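# Hang the bench pipette on its matching carousel slot

## Task

Pick up the hand pipette lying on the bench and hang it on the rotating carousel in the slot labelled with the same volume as the one printed on the top of the pipette's push button. The tip of its finger hook must sit behind the rail at the inner end of that slot. The carousel head can be turned. The pipette must stay hung there without the robot supporting it, because a placement that holds only while gripped does not count.

## Robot and tools

Robot: two arms, left_arm and right_arm, each with six joints and a parallel gripper. Cameras: cam_high (672x504), cam_low (672x504), cam_left_wrist (616x616), cam_right_wrist (616x616). Images arrive in that order.

Frame: a single scene frame in metres. The origin is on the table top midway between the arms, +z is up, +x points out over the table, and left_arm sits on the +y side. The arm names do not refer to image sides. Gripper fingers point along the gripper's +z axis and close along its y axis. The reported end_effector_position is the point between the pads, about 1 cm short of the fingertips. Printed hand positions may be off, more so at long reach.

Joint order, used in every row and every per-joint result list: shoulder, elbow, wrist roll, wrist pitch, waist, wrist yaw. Follow only this order.

A row has 14 numbers, each in [-1, 1], and covers both arms even if only one moves. The first 7 are left_arm: six joint displacements in the order above, then the opening. The last 7 are right_arm in the same layout. The joint numbers are offsets on a scaled unit, where 1.0 equals 1.32 rad for shoulder, 1.276 for elbow, 2.022 for wrist roll, 1.83 for wrist pitch, 1.264 for waist and 1.686 for wrist yaw. The opening is absolute, not an offset: +1 means fully open and -1 means closed. It is matched against grip_measured.

Joint ranges in radians: shoulder 0.000 to 3.142, elbow 0.000 to 3.019, wrist roll -2.094 to 2.094, wrist pitch -1.693 to 1.571, waist -2.880 to 2.880, wrist yaw -1.571 to 1.571. True ends can differ by up to 0.019 rad. If an action asks for more than 0.019 rad beyond a stated end, it is rejected for both arms. If the first action of a call fails this check against the latest reported state, nothing in the call runs. Joints asked past their real end stop at it, and the result reports "joint sent to its limit". The absence of that line does not prove there is room left.

execute_actions(actions): a list of up to 15 actions. Each action is a table of up to 15 rows, one row per 1/30 s control step, and the last row repeats until 15 steps have run. Displacements in every row count from the joint angles at the start of that action, not from the previous row. For a call's first action, that means the last reported angles. An empty list returns the current state and images.

move(target, speed, blocking): target is one row as above. Its displacements count from the "Joint positions" in the latest result that showed them, and every joint travels along a synchronized path to that goal. speed (0.01 to 2 rad/s, default 0.5) caps the joint that has farthest to go. Paths last 0.5 to 10 s. Nothing slows for obstacles or the other arm. Finger openings are applied at the start. blocking=false returns after 0.5 s while motion continues. Until a result shows the move has ended, use wait or stop; other moves and actions will be refused. The extra "move:" line gives the ending (done, off_target, moving, held, fault), limits=held or limits=none, and each arm's joint farthest from its target. Faster moves and targets set deeper past contact press harder. To keep roughly the same press, send the gap from Joint positions to Joint targets.

wait(seconds): 0 to 10. Runs the scene with the last commands held and ends early when a running move finishes. stop(): brakes a running move. It needs room to do so, and the fingers keep moving.

zoom_image(camera, region): region is [x0, y0, x1, y1] in pixels of that camera's latest image, with the origin at top left and a size of at most 504x504. Use it to read the printed volumes on the push button and the carousel labels.

finished_scene(scene): pass the current scene's number once the pipette is hanging correctly and free of the gripper. This cannot be reversed.

Result lines: each gripper's pose (position and quat wxyz), Joint positions and velocities (rad, rad/s, then the pad gap in m, 0.094 when open), Joint targets (where the joints are being driven now), grip_measured, joint torques (offset and noisy), and step readings. HELD marks steps where an arm was held back. "joint command not followed" means a clearance check altered targets. FAULT, MOTOR HOT (from 85 °C) and OVER-TEMPERATURE FAULT (at 100 °C the arm goes limp and falls) also appear here.

Motion notes: each step's target is clamped near the measured angle (0.32 rad shoulder, 0.276 elbow, 0.522 wrist roll, 0.33 wrist pitch, 0.264 waist, 0.186 wrist yaw). Targets that would move the gripper more than 70 mm in one step are scaled back. Large moves therefore span several actions, and an unfinished move should be recommanded. Very small commands of a few mm may not move the hand. Arms sag under zero displacements, so command them back toward the wanted angles. To hold an object, command an opening about 0.03 below grip_measured; a smaller gap grips more lightly. Parts thinner than about 2 mm get less force.

Avoid: dropping the pipette, knocking anything off the table, arms hitting each other, slams and hard pushes, and long loaded holds that heat the motors. Brief tugs or pushes may happen at random. Quick, smooth motion with little effort is preferred.

Each tool is called after "Emit:" as a command line: name --argument value for each argument, lists and objects as JSON in quotes; but a table of rows of numbers goes row by row, as --pt "numbers of a row", without its own name.

## Session

Emit:
execute_actions --actions '[]'

Scene clock: 0.00 s.
left_arm: end_effector_position=(+0.2366, +0.4617, +0.1604) grip_measured=+1.000 end_effector_quat_wxyz=(+0.117, +0.306, +0.899, +0.290) | right_arm: end_effector_position=(+0.2843, -0.1778, +0.3131) grip_measured=+1.000 end_effector_quat_wxyz=(+0.693, -0.255, +0.654, -0.163)
Joint names: [shoulder, elbow, wrist roll, wrist pitch, waist, wrist yaw]
Joint positions: left_arm=[ 0.706  0.534  0.959 -0.87   0.21  -0.373  0.094] | right_arm=[ 0.526  0.341 -0.625  0.211  1.194  1.025  0.094]
Joint velocities: left_arm=[-0.005  0.002  0.022 -0.007 -0.015  0.11   0.   ] | right_arm=[-0.005 -0.012  0.007  0.012 -0.015 -0.007  0.   ]
Joint torques (N m, as the arm reports them, + toward a larger angle): no reading
Joint targets: left_arm=[0.706 0.564 0.959 -0.866 0.210 -0.373] | right_arm=[0.526 0.367 -0.625 0.215 1.194 1.025]

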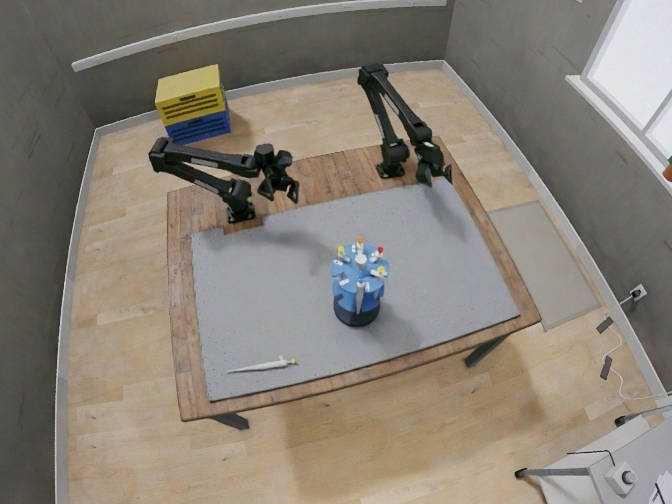

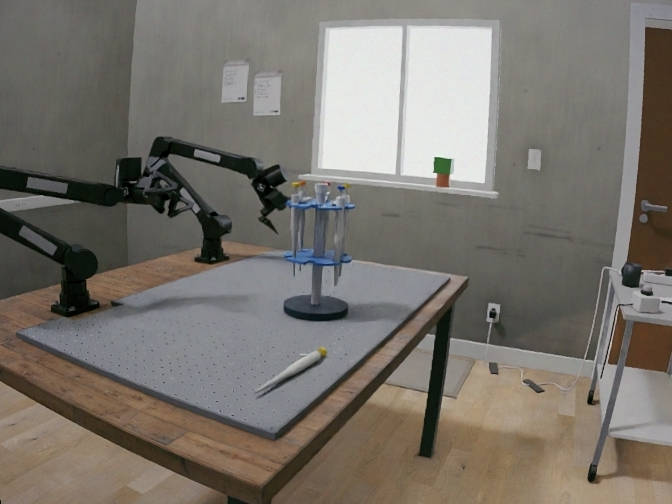

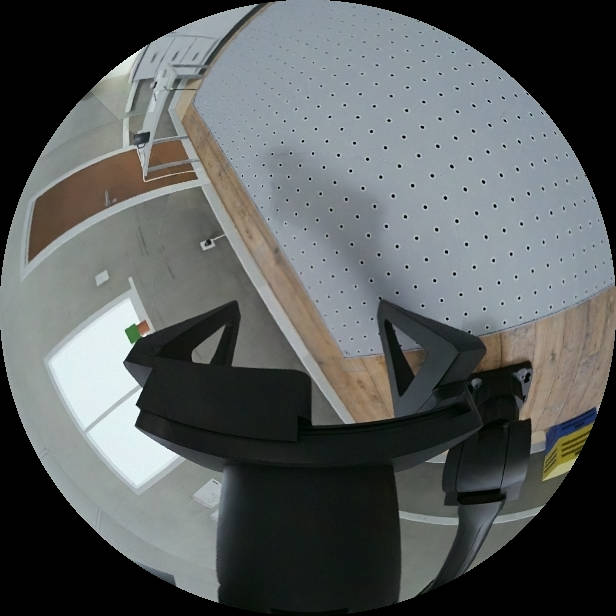

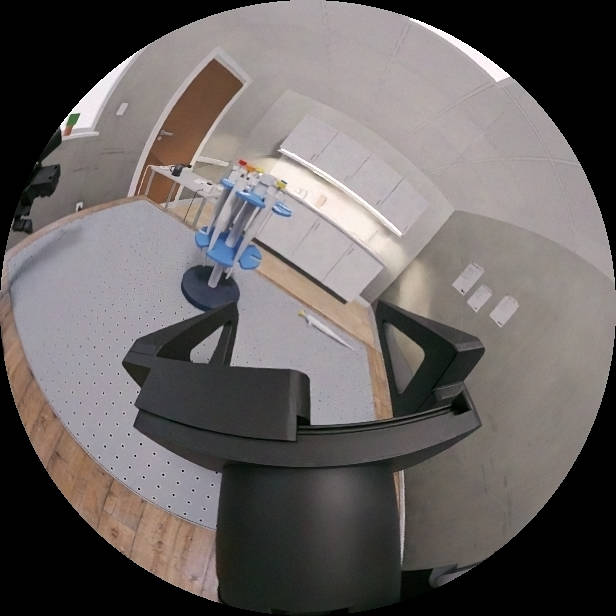

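Emit:
zoom_image --camera "cam_high" --region '[310, 220, 410, 340]'

Emit:
zoom_image --camera "cam_low" --region '[260, 160, 380, 330]'

Emit:
zoom_image --camera "cam_high" --region '[215, 335, 315, 395]'

Emit:
zoom_image --camera "cam_low" --region '[240, 330, 350, 410]'

Region (310, 220, 410, 340) of cam_high's 672x504 image, scaled by 4.200, with more detail than that image has.

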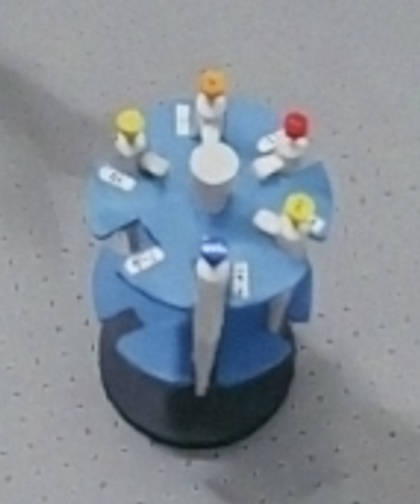

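Region (260, 160, 380, 330) of cam_low's 672x504 image, scaled by 2.965, with more detail than that image has; it fills the left 356 columns of this view, and the rest is white.

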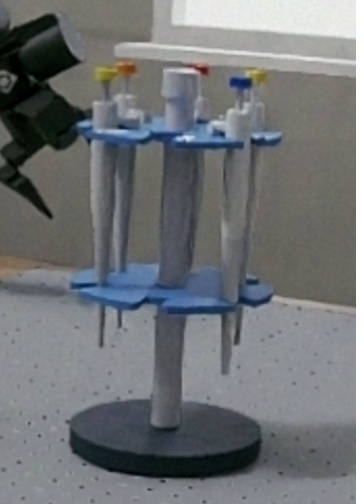

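Region (215, 335, 315, 395) of cam_high's 672x504 image, scaled by 5.040, with more detail than that image has; it fills the top 302 rows of this view, and the rest is white.

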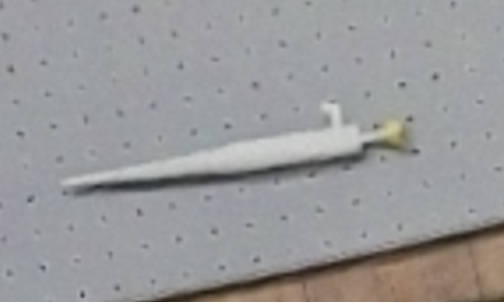

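Region (240, 330, 350, 410) of cam_low's 672x504 image, scaled by 4.582, with more detail than that image has; it fills the top 367 rows of this view, and the rest is white.

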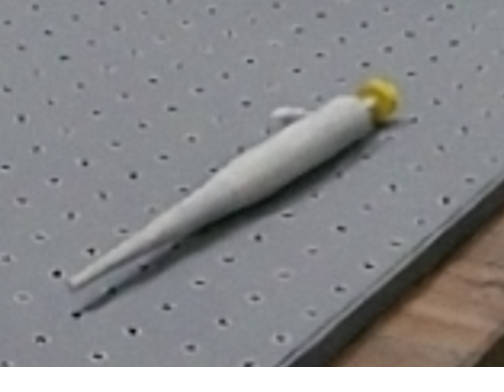

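Emit:
move --target '[0,0.02,-0.474,0.569,-0.166,0.221,1, 0.738,0.673,0.309,-0.809,-0.945,-0.608,1]' --speed 1.0

Scene clock: 69.27 s.
left_arm: end_effector_position=(+0.3825, +0.3459, +0.3565) grip_measured=+1.000 end_effector_quat_wxyz=(+0.698, +0.002, +0.716, +0.004) | right_arm: end_effector_position=(+0.4549, -0.3808, +0.1354) grip_measured=+1.000 end_effector_quat_wxyz=(-0.022, +0.014, +1.000, -0.000)
Joint names: [shoulder, elbow, wrist roll, wrist pitch, waist, wrist yaw]
Joint positions: left_arm=[ 0.706  0.534  0.009  0.148  0.007 -0.005  0.094] | right_arm=[ 1.503  1.15  -0.008 -1.262 -0.007  0.002  0.094]
Joint velocities: left_arm=[ 0.005 -0.002 -0.022 -0.002  0.015 -0.022  0.   ] | right_arm=[-0.005  0.002  0.051  0.012 -0.015 -0.066  0.   ]
Joint torques (N m, as the arm reports them, + toward a larger angle): left_arm=[-2.9  10.05 -0.07  3.49 -1.86  0.25] | right_arm=[-10.99  14.18   0.06   0.37   0.55  -0.23]
Joint targets: left_arm=[0.706 0.560 0.000 0.171 0.000 -0.000] | right_arm=[1.500 1.199 -0.000 -1.269 -0.000 -0.001]
move: off_target (left_arm, right_arm); limits=none; left_arm: farthest joint: the elbow, 0.025 radians from its target (0.025 radians at the start); right_arm: farthest joint: the elbow, 0.050 radians from its target (0.859 radians at the start)

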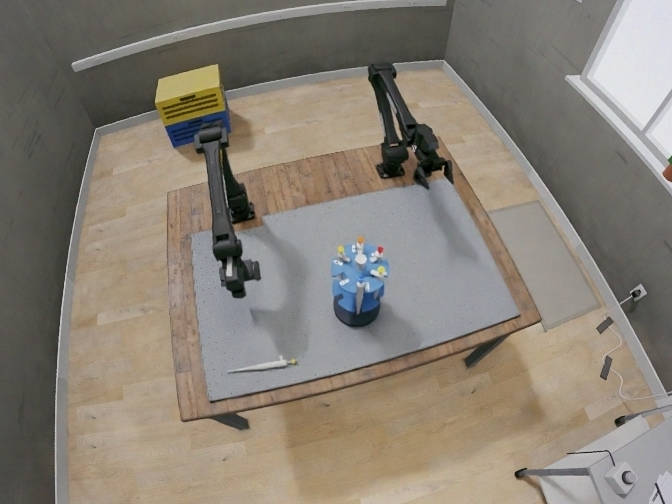

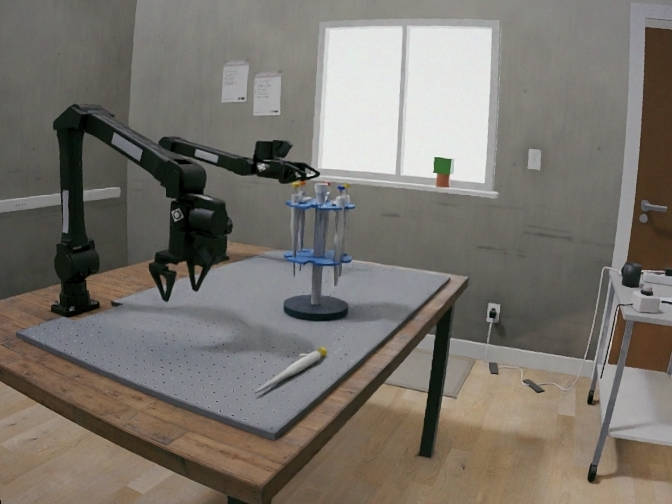

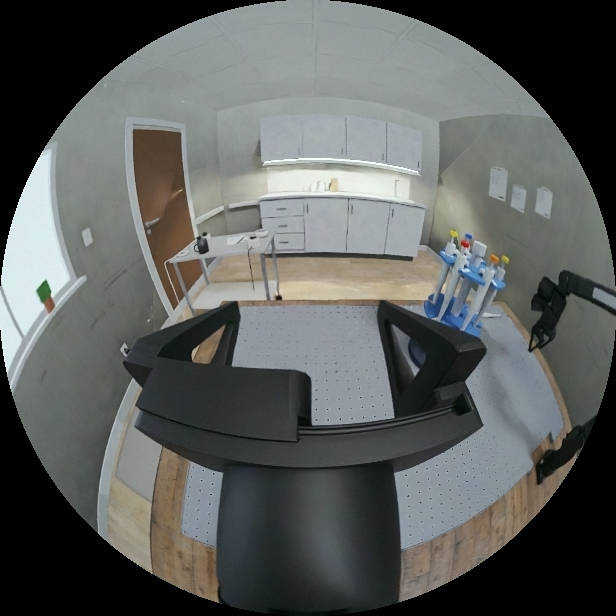

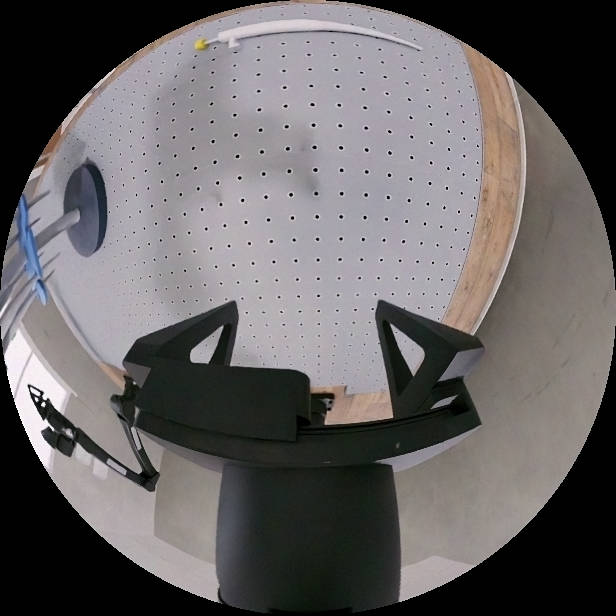

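Emit:
move --target '[0,0.33,0,0,0,0,1, 0.303,0.353,0,0,0,0,1]' --speed 0.8

Scene clock: 124.30 s.
left_arm: end_effector_position=(+0.3628, +0.3460, +0.5927) grip_measured=+1.000 end_effector_quat_wxyz=(+0.822, +0.001, +0.570, +0.004) | right_arm: end_effector_position=(+0.6015, -0.3860, +0.0890) grip_measured=+1.000 end_effector_quat_wxyz=(-0.022, +0.014, +1.000, -0.000)
Joint names: [shoulder, elbow, wrist roll, wrist pitch, waist, wrist yaw]
Joint positions: left_arm=[ 0.701  0.912  0.009  0.148  0.007 -0.005  0.094] | right_arm=[ 1.905  1.554 -0.008 -1.263 -0.007  0.002  0.094]
Joint velocities: left_arm=[ 0.005 -0.012  0.037 -0.002  0.015  0.037  0.   ] | right_arm=[-0.005 -0.002 -0.051 -0.007 -0.005 -0.007  0.   ]
Joint torques (N m, as the arm reports them, + toward a larger angle): left_arm=[-2.23 11.21  0.    2.09 -1.23  0.05] | right_arm=[-16.44  13.99  -0.02   0.74   0.06  -0.14]
Joint targets: left_arm=[0.706 0.955 0.009 0.148 0.007 -0.005] | right_arm=[1.903 1.601 -0.008 -1.262 -0.007 0.002]
move: off_target (left_arm, right_arm); limits=none; left_arm: farthest joint: the elbow, 0.043 radians from its target (0.421 radians at the start); right_arm: farthest joint: the elbow, 0.046 radians from its target (0.450 radians at the start)

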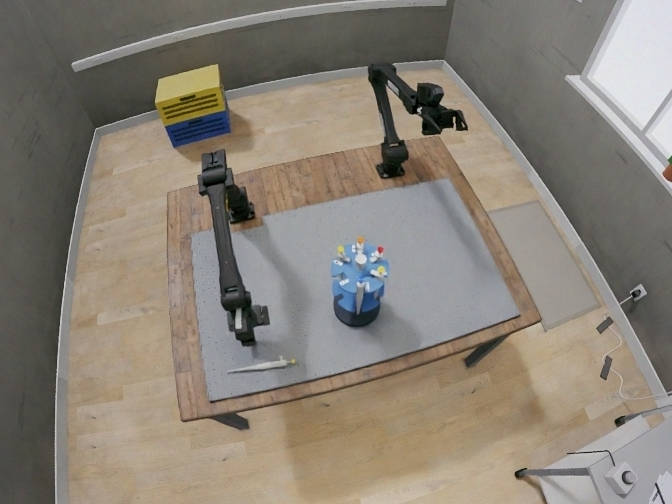

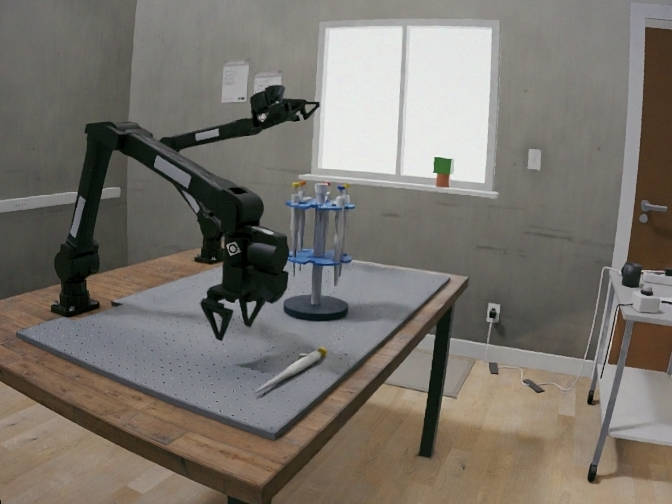

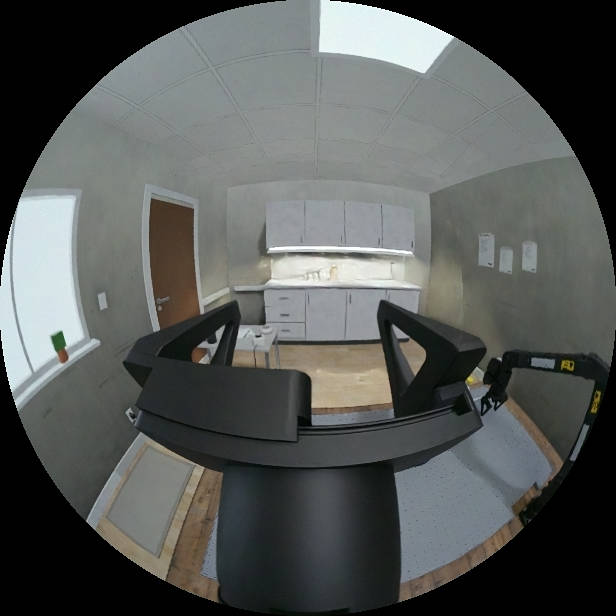

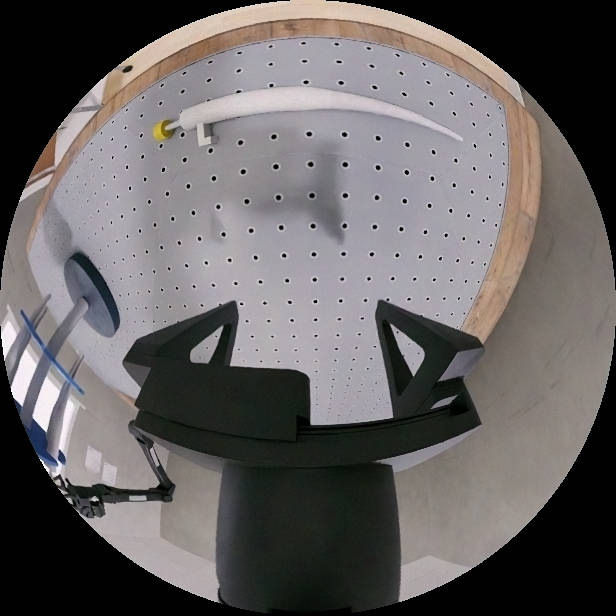

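Emit:
move --target '[0.333,0.362,0,-0.624,-0.396,0,1, 0.269,0.52,0.731,-0.121,-0.054,0,1]' --speed 1.0

Scene clock: 246.73 s.
left_arm: end_effector_position=(+0.3950, +0.1208, +0.3868) grip_measured=+1.000 end_effector_quat_wxyz=(+0.357, +0.234, +0.900, -0.087) | right_arm: end_effector_position=(+0.7351, -0.4344, +0.1071) grip_measured=+1.000 end_effector_quat_wxyz=(+0.005, +0.703, +0.711, +0.003)
Joint names: [shoulder, elbow, wrist roll, wrist pitch, waist, wrist yaw]
Joint positions: left_arm=[ 1.14   1.306  0.009 -0.984 -0.492 -0.005  0.094] | right_arm=[ 2.245  2.164  1.462 -1.478 -0.07   0.002  0.094]
Joint velocities: left_arm=[-0.015 -0.017 -0.007 -0.027 -0.015 -0.037  0.   ] | right_arm=[-0.015 -0.002 -0.051 -0.012 -0.005 -0.007  0.   ]
Joint torques (N m, as the arm reports them, + toward a larger angle): left_arm=[-9.15 13.01 -0.01  1.42 -1.42  0.04] | right_arm=[-20.01  15.29   0.04   0.42  -0.27  -0.06]
Joint targets: left_arm=[1.141 1.374 0.009 -0.994 -0.494 -0.005] | right_arm=[2.260 2.217 1.470 -1.485 -0.075 0.002]
move: off_target (left_arm, right_arm); limits=none; left_arm: farthest joint: the elbow, 0.068 radians from its target (0.462 radians at the start); right_arm: farthest joint: the elbow, 0.054 radians from its target (0.663 radians at the start)

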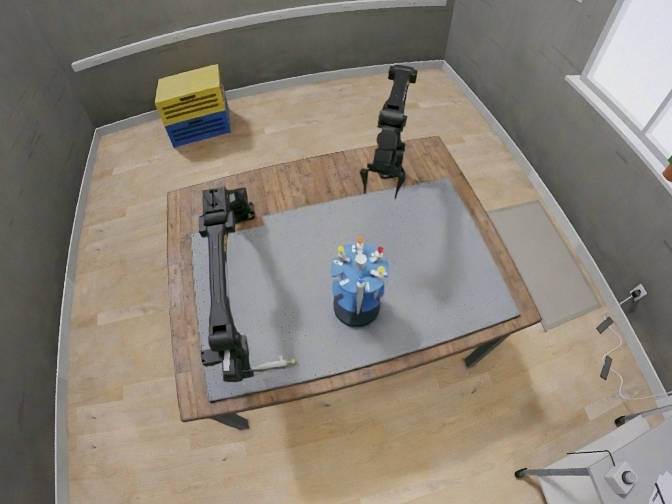

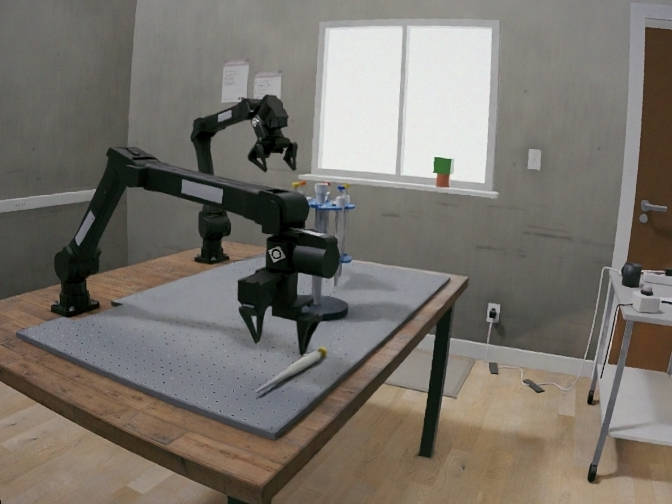

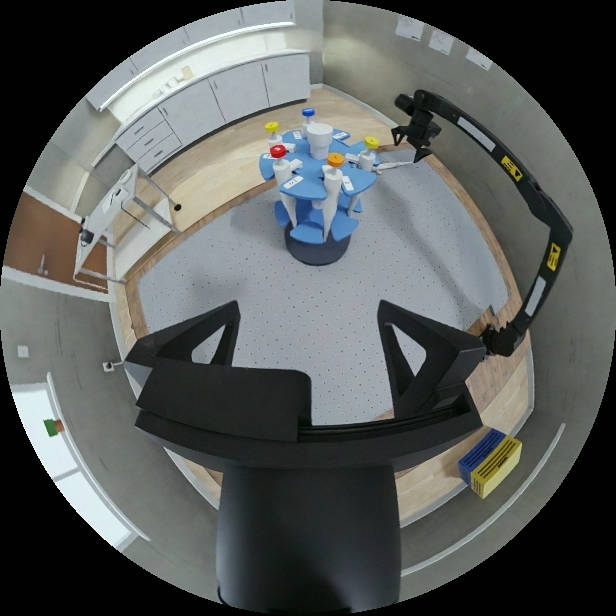

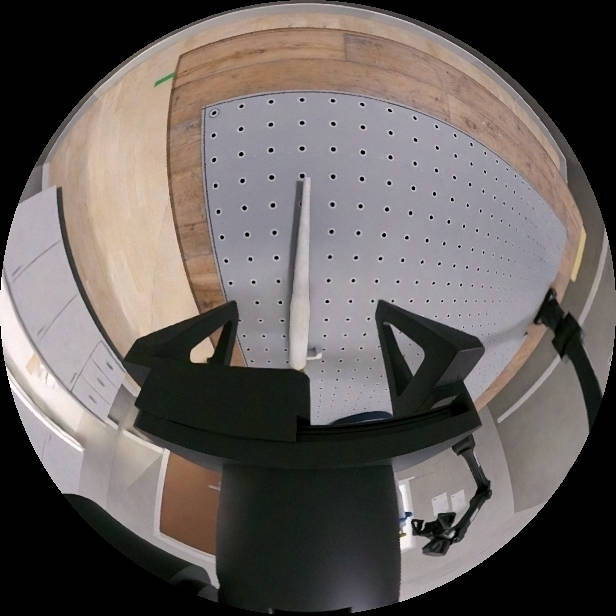

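Emit:
zoom_image --camera "cam_left_wrist" --region '[250, 95, 400, 255]'

Emit:
zoom_image --camera "cam_right_wrist" --region '[230, 160, 390, 400]'

Region (250, 95, 400, 255) of cam_left_wrist's 616x616 image, scaled by 3.150, with more detail than that image has; it fills the left 472 columns of this view, and the rest is white.

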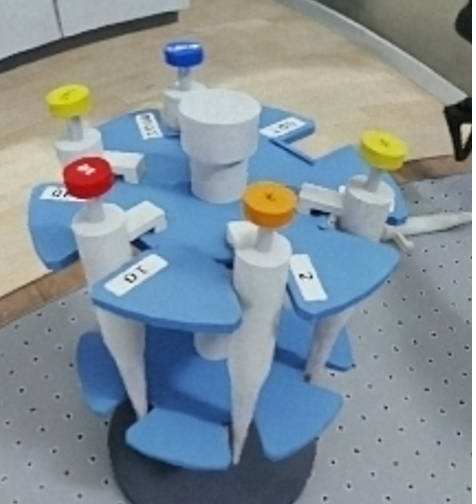

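Region (230, 160, 390, 400) of cam_right_wrist's 616x616 image, scaled by 2.100, with more detail than that image has.

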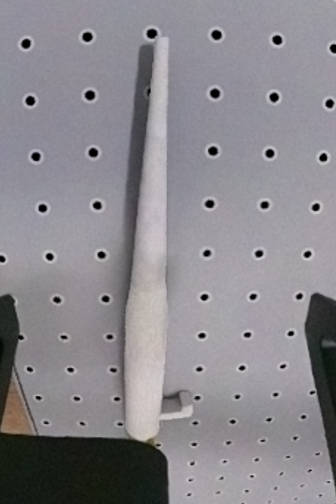

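Emit:
move --target '[0,0.05,0,0,0,0,1, 0.06,-0.01,0,0.065,0,0,0.2]' --speed 0.3

Scene clock: 273.83 s.
left_arm: end_effector_position=(+0.3950, +0.1208, +0.3868) grip_measured=+1.000 end_effector_quat_wxyz=(+0.357, +0.234, +0.900, -0.087) | right_arm: end_effector_position=(+0.7542, -0.4363, +0.0474) grip_measured=+0.202 end_effector_quat_wxyz=(+0.012, +0.703, +0.711, +0.009)
Joint names: [shoulder, elbow, wrist roll, wrist pitch, waist, wrist yaw]
Joint positions: left_arm=[ 1.14   1.306  0.009 -0.984 -0.492 -0.005  0.094] | right_arm=[ 2.326  2.151  1.462 -1.367 -0.07   0.002  0.056]
Joint velocities: left_arm=[-0.005  0.007 -0.007  0.007 -0.005  0.037  0.   ] | right_arm=[-0.005 -0.017  0.022 -0.012 -0.005  0.007 -0.001]
Joint torques (N m, as the arm reports them, + toward a larger angle): left_arm=[-9.34 12.69 -0.01  1.93 -1.22  0.04] | right_arm=[-21.97  10.    -0.03   1.12  -0.05  -0.06]
Joint targets: left_arm=[1.140 1.370 0.009 -0.984 -0.492 -0.005] | right_arm=[2.324 2.151 1.462 -1.359 -0.070 0.002]
move: off_target (left_arm); limits=none; left_arm: farthest joint: the elbow, 0.064 radians from its target (0.064 radians at the start); right_arm: farthest joint: the wrist pitch, 0.008 radians from its target (0.119 radians at the start)

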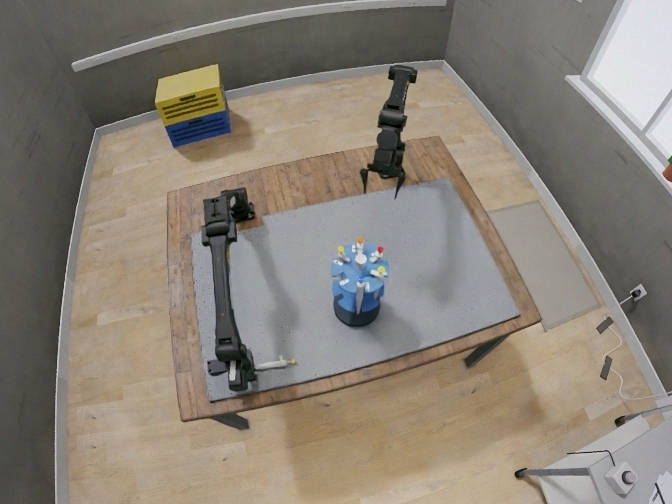

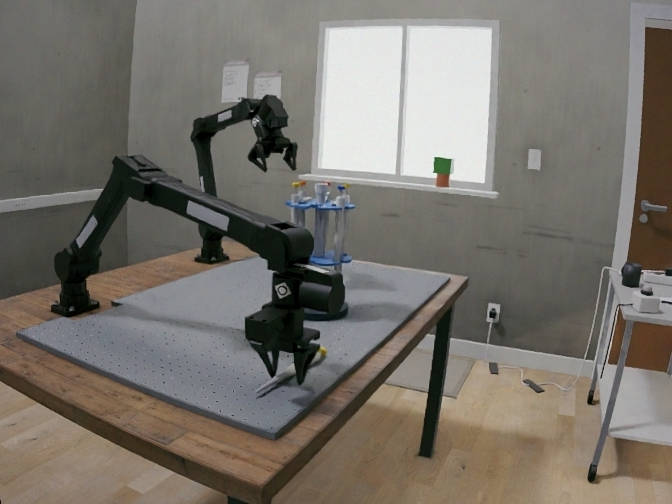

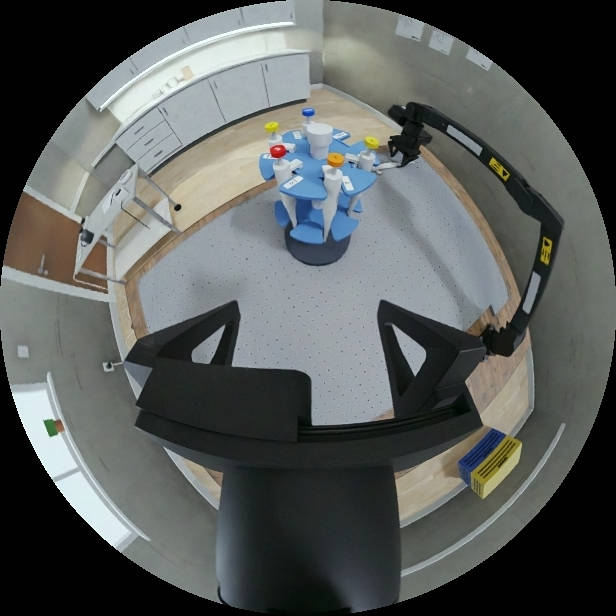

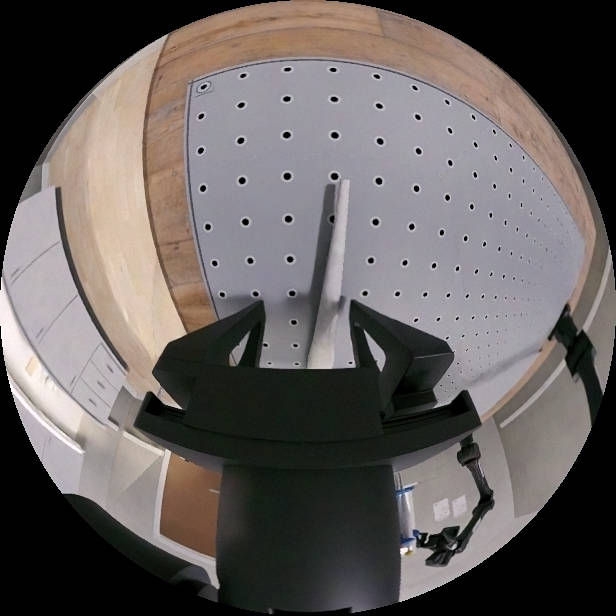

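Emit:
move --target '[0,0.05,0,0,0,0,1, 0,-0.04,0,0.017,0.014,0,0.2]' --speed 0.15

Scene clock: 285.60 s.
left_arm: end_effector_position=(+0.3950, +0.1208, +0.3868) grip_measured=+1.000 end_effector_quat_wxyz=(+0.357, +0.234, +0.900, -0.087) | right_arm: end_effector_position=(+0.7497, -0.4333, +0.0379) grip_measured=+0.202 end_effector_quat_wxyz=(+0.010, +0.702, +0.712, +0.006)
Joint names: [shoulder, elbow, wrist roll, wrist pitch, waist, wrist yaw]
Joint positions: left_arm=[ 1.14   1.306  0.009 -0.984 -0.492 -0.005  0.094] | right_arm=[ 2.32   2.116  1.463 -1.343 -0.066  0.004  0.056]
Joint velocities: left_arm=[-0.005 -0.017  0.007  0.012 -0.005 -0.066  0.   ] | right_arm=[ 0.015 -0.002  0.007  0.007 -0.005  0.007  0.001]
Joint torques (N m, as the arm reports them, + toward a larger angle): left_arm=[-9.3  12.7   0.    1.93 -1.2   0.03] | right_arm=[-21.37   8.27  -0.03   1.06   0.99  -0.17]
Joint targets: left_arm=[1.140 1.370 0.009 -0.984 -0.492 -0.005] | right_arm=[2.326 2.100 1.463 -1.336 -0.053 0.002]
move: off_target (left_arm); limits=none; left_arm: farthest joint: the elbow, 0.064 radians from its target (0.064 radians at the start); right_arm: farthest joint: the elbow, 0.016 radians from its target (0.051 radians at the start)

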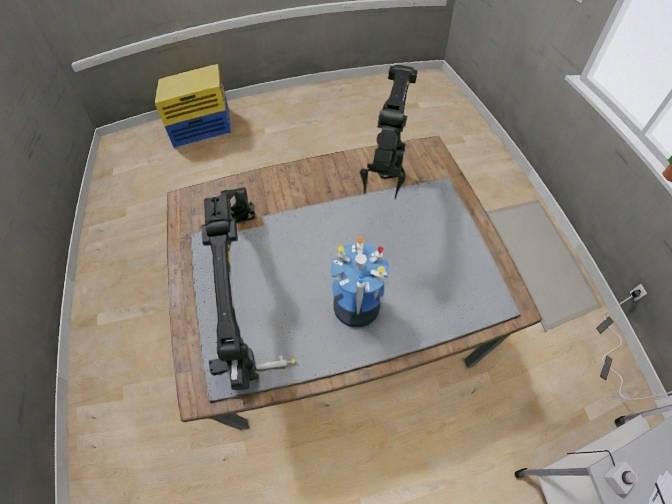

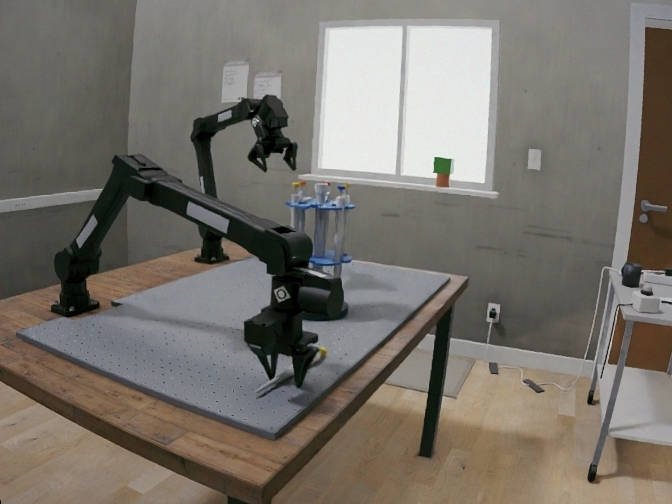

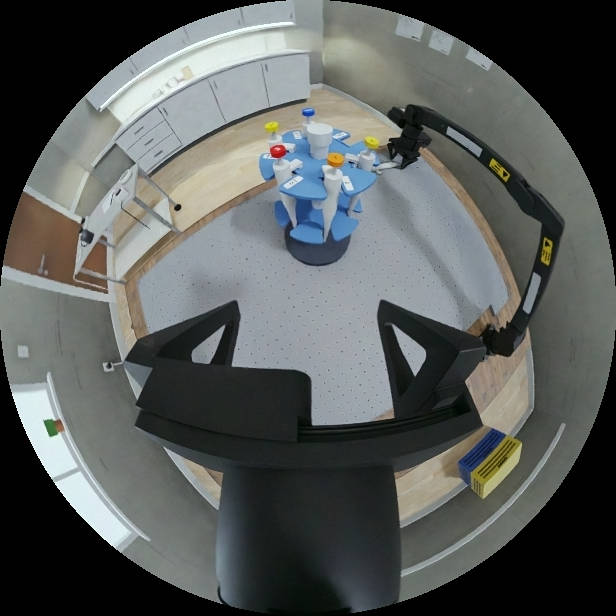

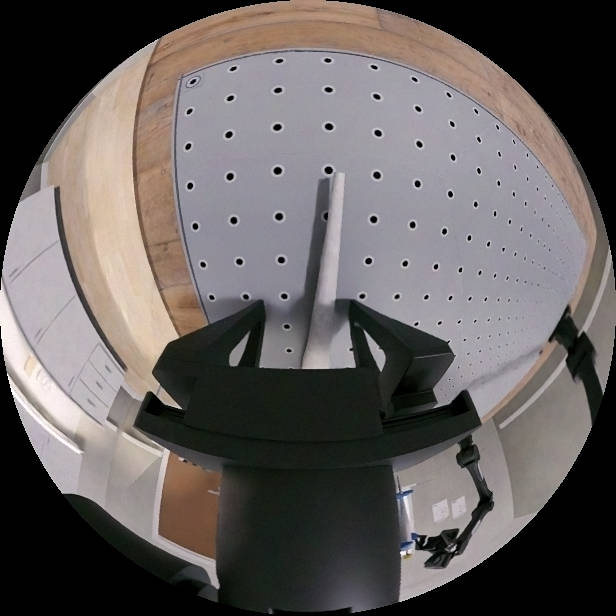

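Emit:
move --target '[0,0.05,0,0,0,0,1, 0,-0.04,0.04,0.008,0.01,0,0.2]' --speed 0.15

Emit:
zoom_image --camera "cam_low" --region '[230, 310, 350, 410]'

Scene clock: 299.83 s.
left_arm: end_effector_position=(+0.3950, +0.1208, +0.3868) grip_measured=+1.000 end_effector_quat_wxyz=(+0.357, +0.234, +0.900, -0.087) | right_arm: end_effector_position=(+0.7456, -0.4316, +0.0375) grip_measured=+0.202 end_effector_quat_wxyz=(+0.011, +0.726, +0.688, +0.006)
Joint names: [shoulder, elbow, wrist roll, wrist pitch, waist, wrist yaw]
Joint positions: left_arm=[ 1.14   1.306  0.009 -0.984 -0.492 -0.005  0.094] | right_arm=[ 2.306  2.087  1.532 -1.328 -0.064  0.004  0.056]
Joint velocities: left_arm=[ 0.005 -0.007 -0.007 -0.012 -0.005 -0.022  0.   ] | right_arm=[ 0.005 -0.002 -0.007  0.007 -0.005  0.007  0.001]
Joint torques (N m, as the arm reports them, + toward a larger angle): left_arm=[-9.29 12.69 -0.01  1.93 -1.19  0.03] | right_arm=[-20.32   7.65   0.05   0.75   0.85  -0.06]
Joint targets: left_arm=[1.140 1.370 0.009 -0.984 -0.492 -0.005] | right_arm=[2.320 2.065 1.543 -1.328 -0.053 0.004]
move: off_target (left_arm, right_arm); limits=none; left_arm: farthest joint: the elbow, 0.064 radians from its target (0.064 radians at the start); right_arm: farthest joint: the elbow, 0.022 radians from its target (0.051 radians at the start)

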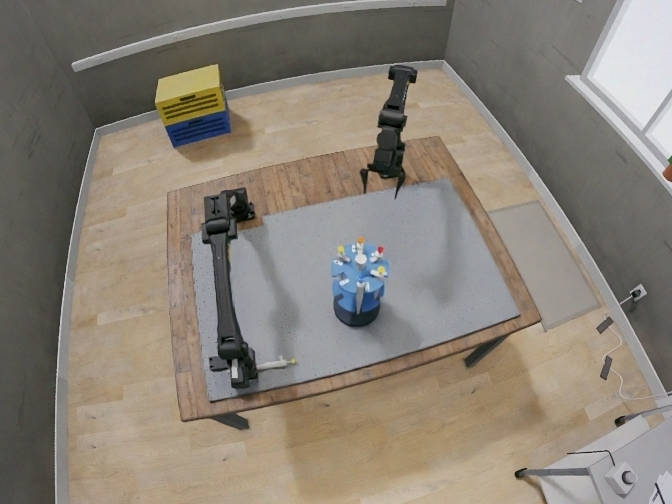

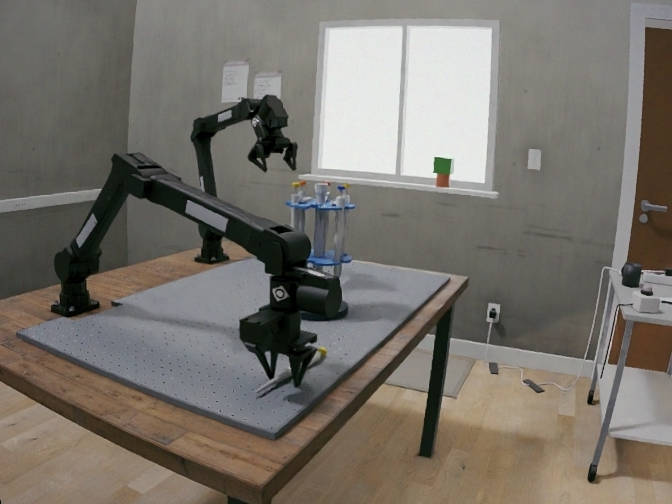

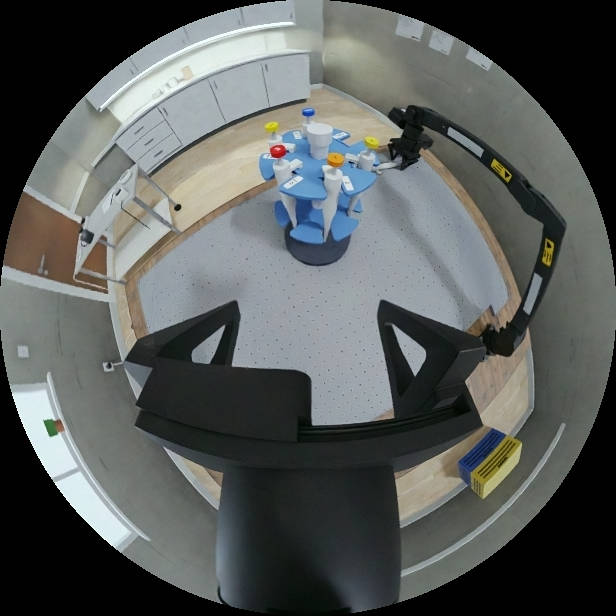

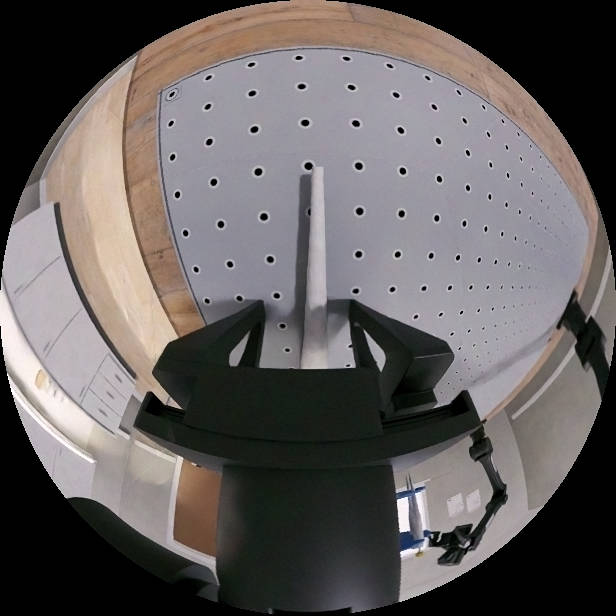

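Region (230, 310, 350, 410) of cam_low's 672x504 image, scaled by 4.200, with more detail than that image has.

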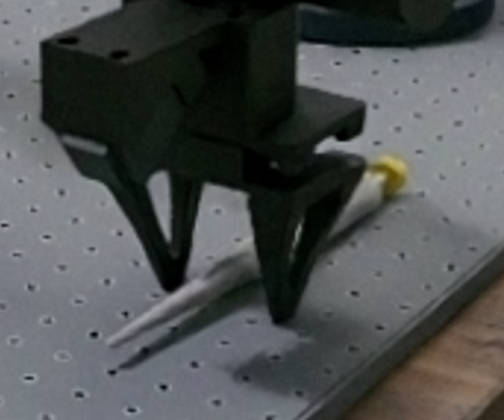

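Emit:
execute_actions --actions '[[[0,0.05,0,0,0,0,1, -0.008,0.0,0,0,0,0,-0.3]],[[0,0,0,0,0,0,1, 0,0,0,0,0,0,-0.6]],[[0,0,0,0,0,0,1, 0,0,0,0,0,0,-0.8]]]'

Scene clock: 311.93 s.
left_arm: end_effector_position=(+0.3950, +0.1208, +0.3868) grip_measured=+1.000 end_effector_quat_wxyz=(+0.357, +0.234, +0.900, -0.087) | right_arm: end_effector_position=(+0.7456, -0.4316, +0.0388) grip_measured=-0.738 end_effector_quat_wxyz=(+0.011, +0.726, +0.687, +0.007)
Joint names: [shoulder, elbow, wrist roll, wrist pitch, waist, wrist yaw]
Joint positions: left_arm=[ 1.14   1.306  0.009 -0.984 -0.492 -0.005  0.094] | right_arm=[ 2.304  2.087  1.533 -1.329 -0.064  0.004  0.012]
Joint velocities: left_arm=[-0.015  0.002 -0.066 -0.007 -0.005  0.022  0.   ] | right_arm=[-0.005 -0.002 -0.007  0.002 -0.005 -0.007 -0.   ]
Joint torques (N m, as the arm reports them, + toward a larger angle): left_arm=[-9.28  7.95 -0.01  1.91 -1.17  0.04] | right_arm=[-21.55   9.81  -0.02   0.76  -0.06  -0.05]
Joint targets: left_arm=[1.140 1.306 0.009 -0.984 -0.492 -0.005] | right_arm=[2.304 2.087 1.533 -1.329 -0.064 0.004]
Step readings (joint positions; steps 1 to 15: 1st action; 16 to 30: 2nd action; 31 to 45: 3rd action):
0: left_arm=[1.140 1.306 0.009 -0.984 -0.492 -0.005] | right_arm=[2.306 2.087 1.533 -1.328 -0.064 0.004]
1: left_arm=[1.140 1.306 0.009 -0.984 -0.492 -0.005] | right_arm=[2.304 2.087 1.533 -1.328 -0.064 0.004]
2: left_arm=[1.140 1.306 0.009 -0.984 -0.492 -0.005] | right_arm=[2.304 2.087 1.533 -1.328 -0.064 0.004]
4: left_arm=[1.140 1.306 0.009 -0.984 -0.492 -0.005] | right_arm=[2.304 2.087 1.533 -1.328 -0.064 0.004]
8: left_arm=[1.140 1.306 0.009 -0.984 -0.492 -0.005] | right_arm=[2.304 2.087 1.533 -1.328 -0.064 0.004]
15: left_arm=[1.140 1.306 0.009 -0.984 -0.492 -0.005] | right_arm=[2.304 2.087 1.533 -1.328 -0.064 0.004]
16: left_arm=[1.140 1.306 0.009 -0.984 -0.492 -0.005] | right_arm=[2.304 2.087 1.533 -1.328 -0.064 0.004]
17: left_arm=[1.140 1.306 0.009 -0.984 -0.492 -0.005] | right_arm=[2.304 2.087 1.533 -1.328 -0.064 0.004]
19: left_arm=[1.140 1.306 0.009 -0.984 -0.492 -0.005] | right_arm=[2.304 2.087 1.533 -1.328 -0.064 0.004]
23: left_arm=[1.140 1.306 0.009 -0.984 -0.492 -0.005] | right_arm=[2.304 2.087 1.533 -1.328 -0.064 0.004]
30: left_arm=[1.140 1.306 0.009 -0.984 -0.492 -0.005] | right_arm=[2.304 2.087 1.533 -1.328 -0.064 0.004]
31: left_arm=[1.140 1.306 0.009 -0.984 -0.492 -0.005] | right_arm=[2.304 2.087 1.533 -1.328 -0.064 0.004]
32: left_arm=[1.140 1.306 0.009 -0.984 -0.492 -0.005] | right_arm=[2.304 2.087 1.533 -1.329 -0.064 0.004]
34: left_arm=[1.140 1.306 0.009 -0.984 -0.492 -0.005] | right_arm=[2.304 2.087 1.533 -1.329 -0.064 0.004]
38: left_arm=[1.140 1.306 0.009 -0.984 -0.492 -0.005] | right_arm=[2.304 2.087 1.533 -1.329 -0.064 0.004]
45: Joint positions above

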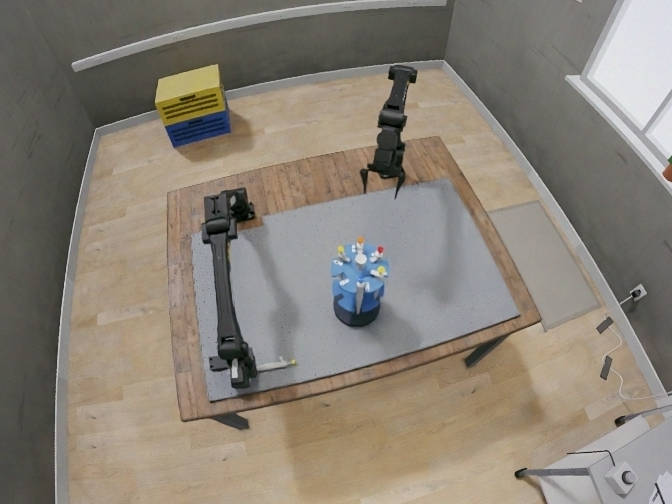

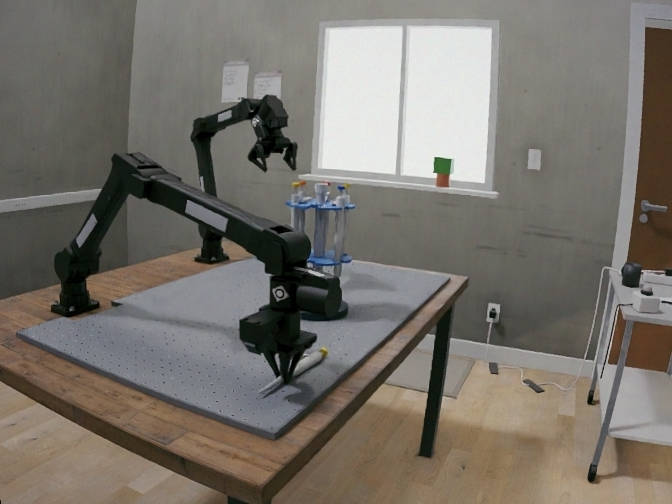

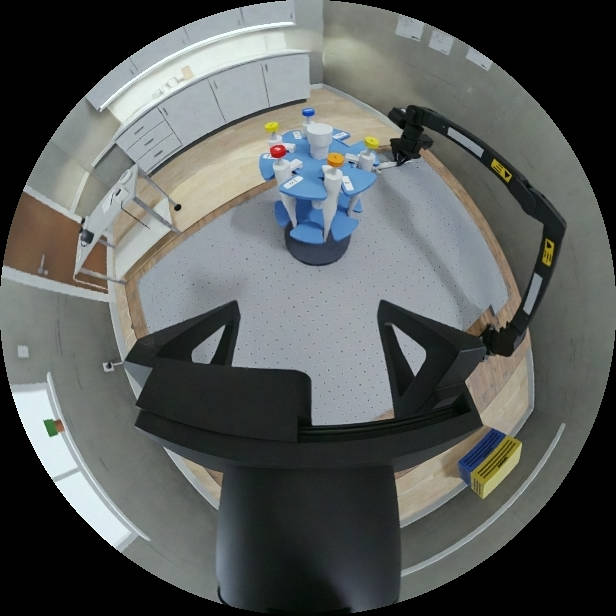

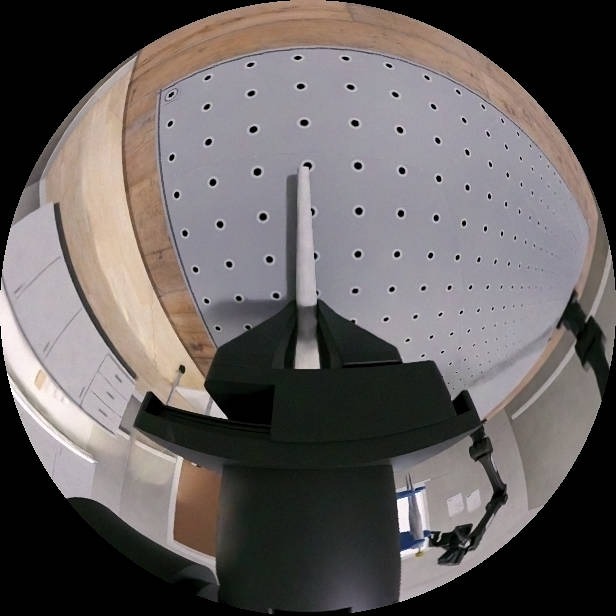

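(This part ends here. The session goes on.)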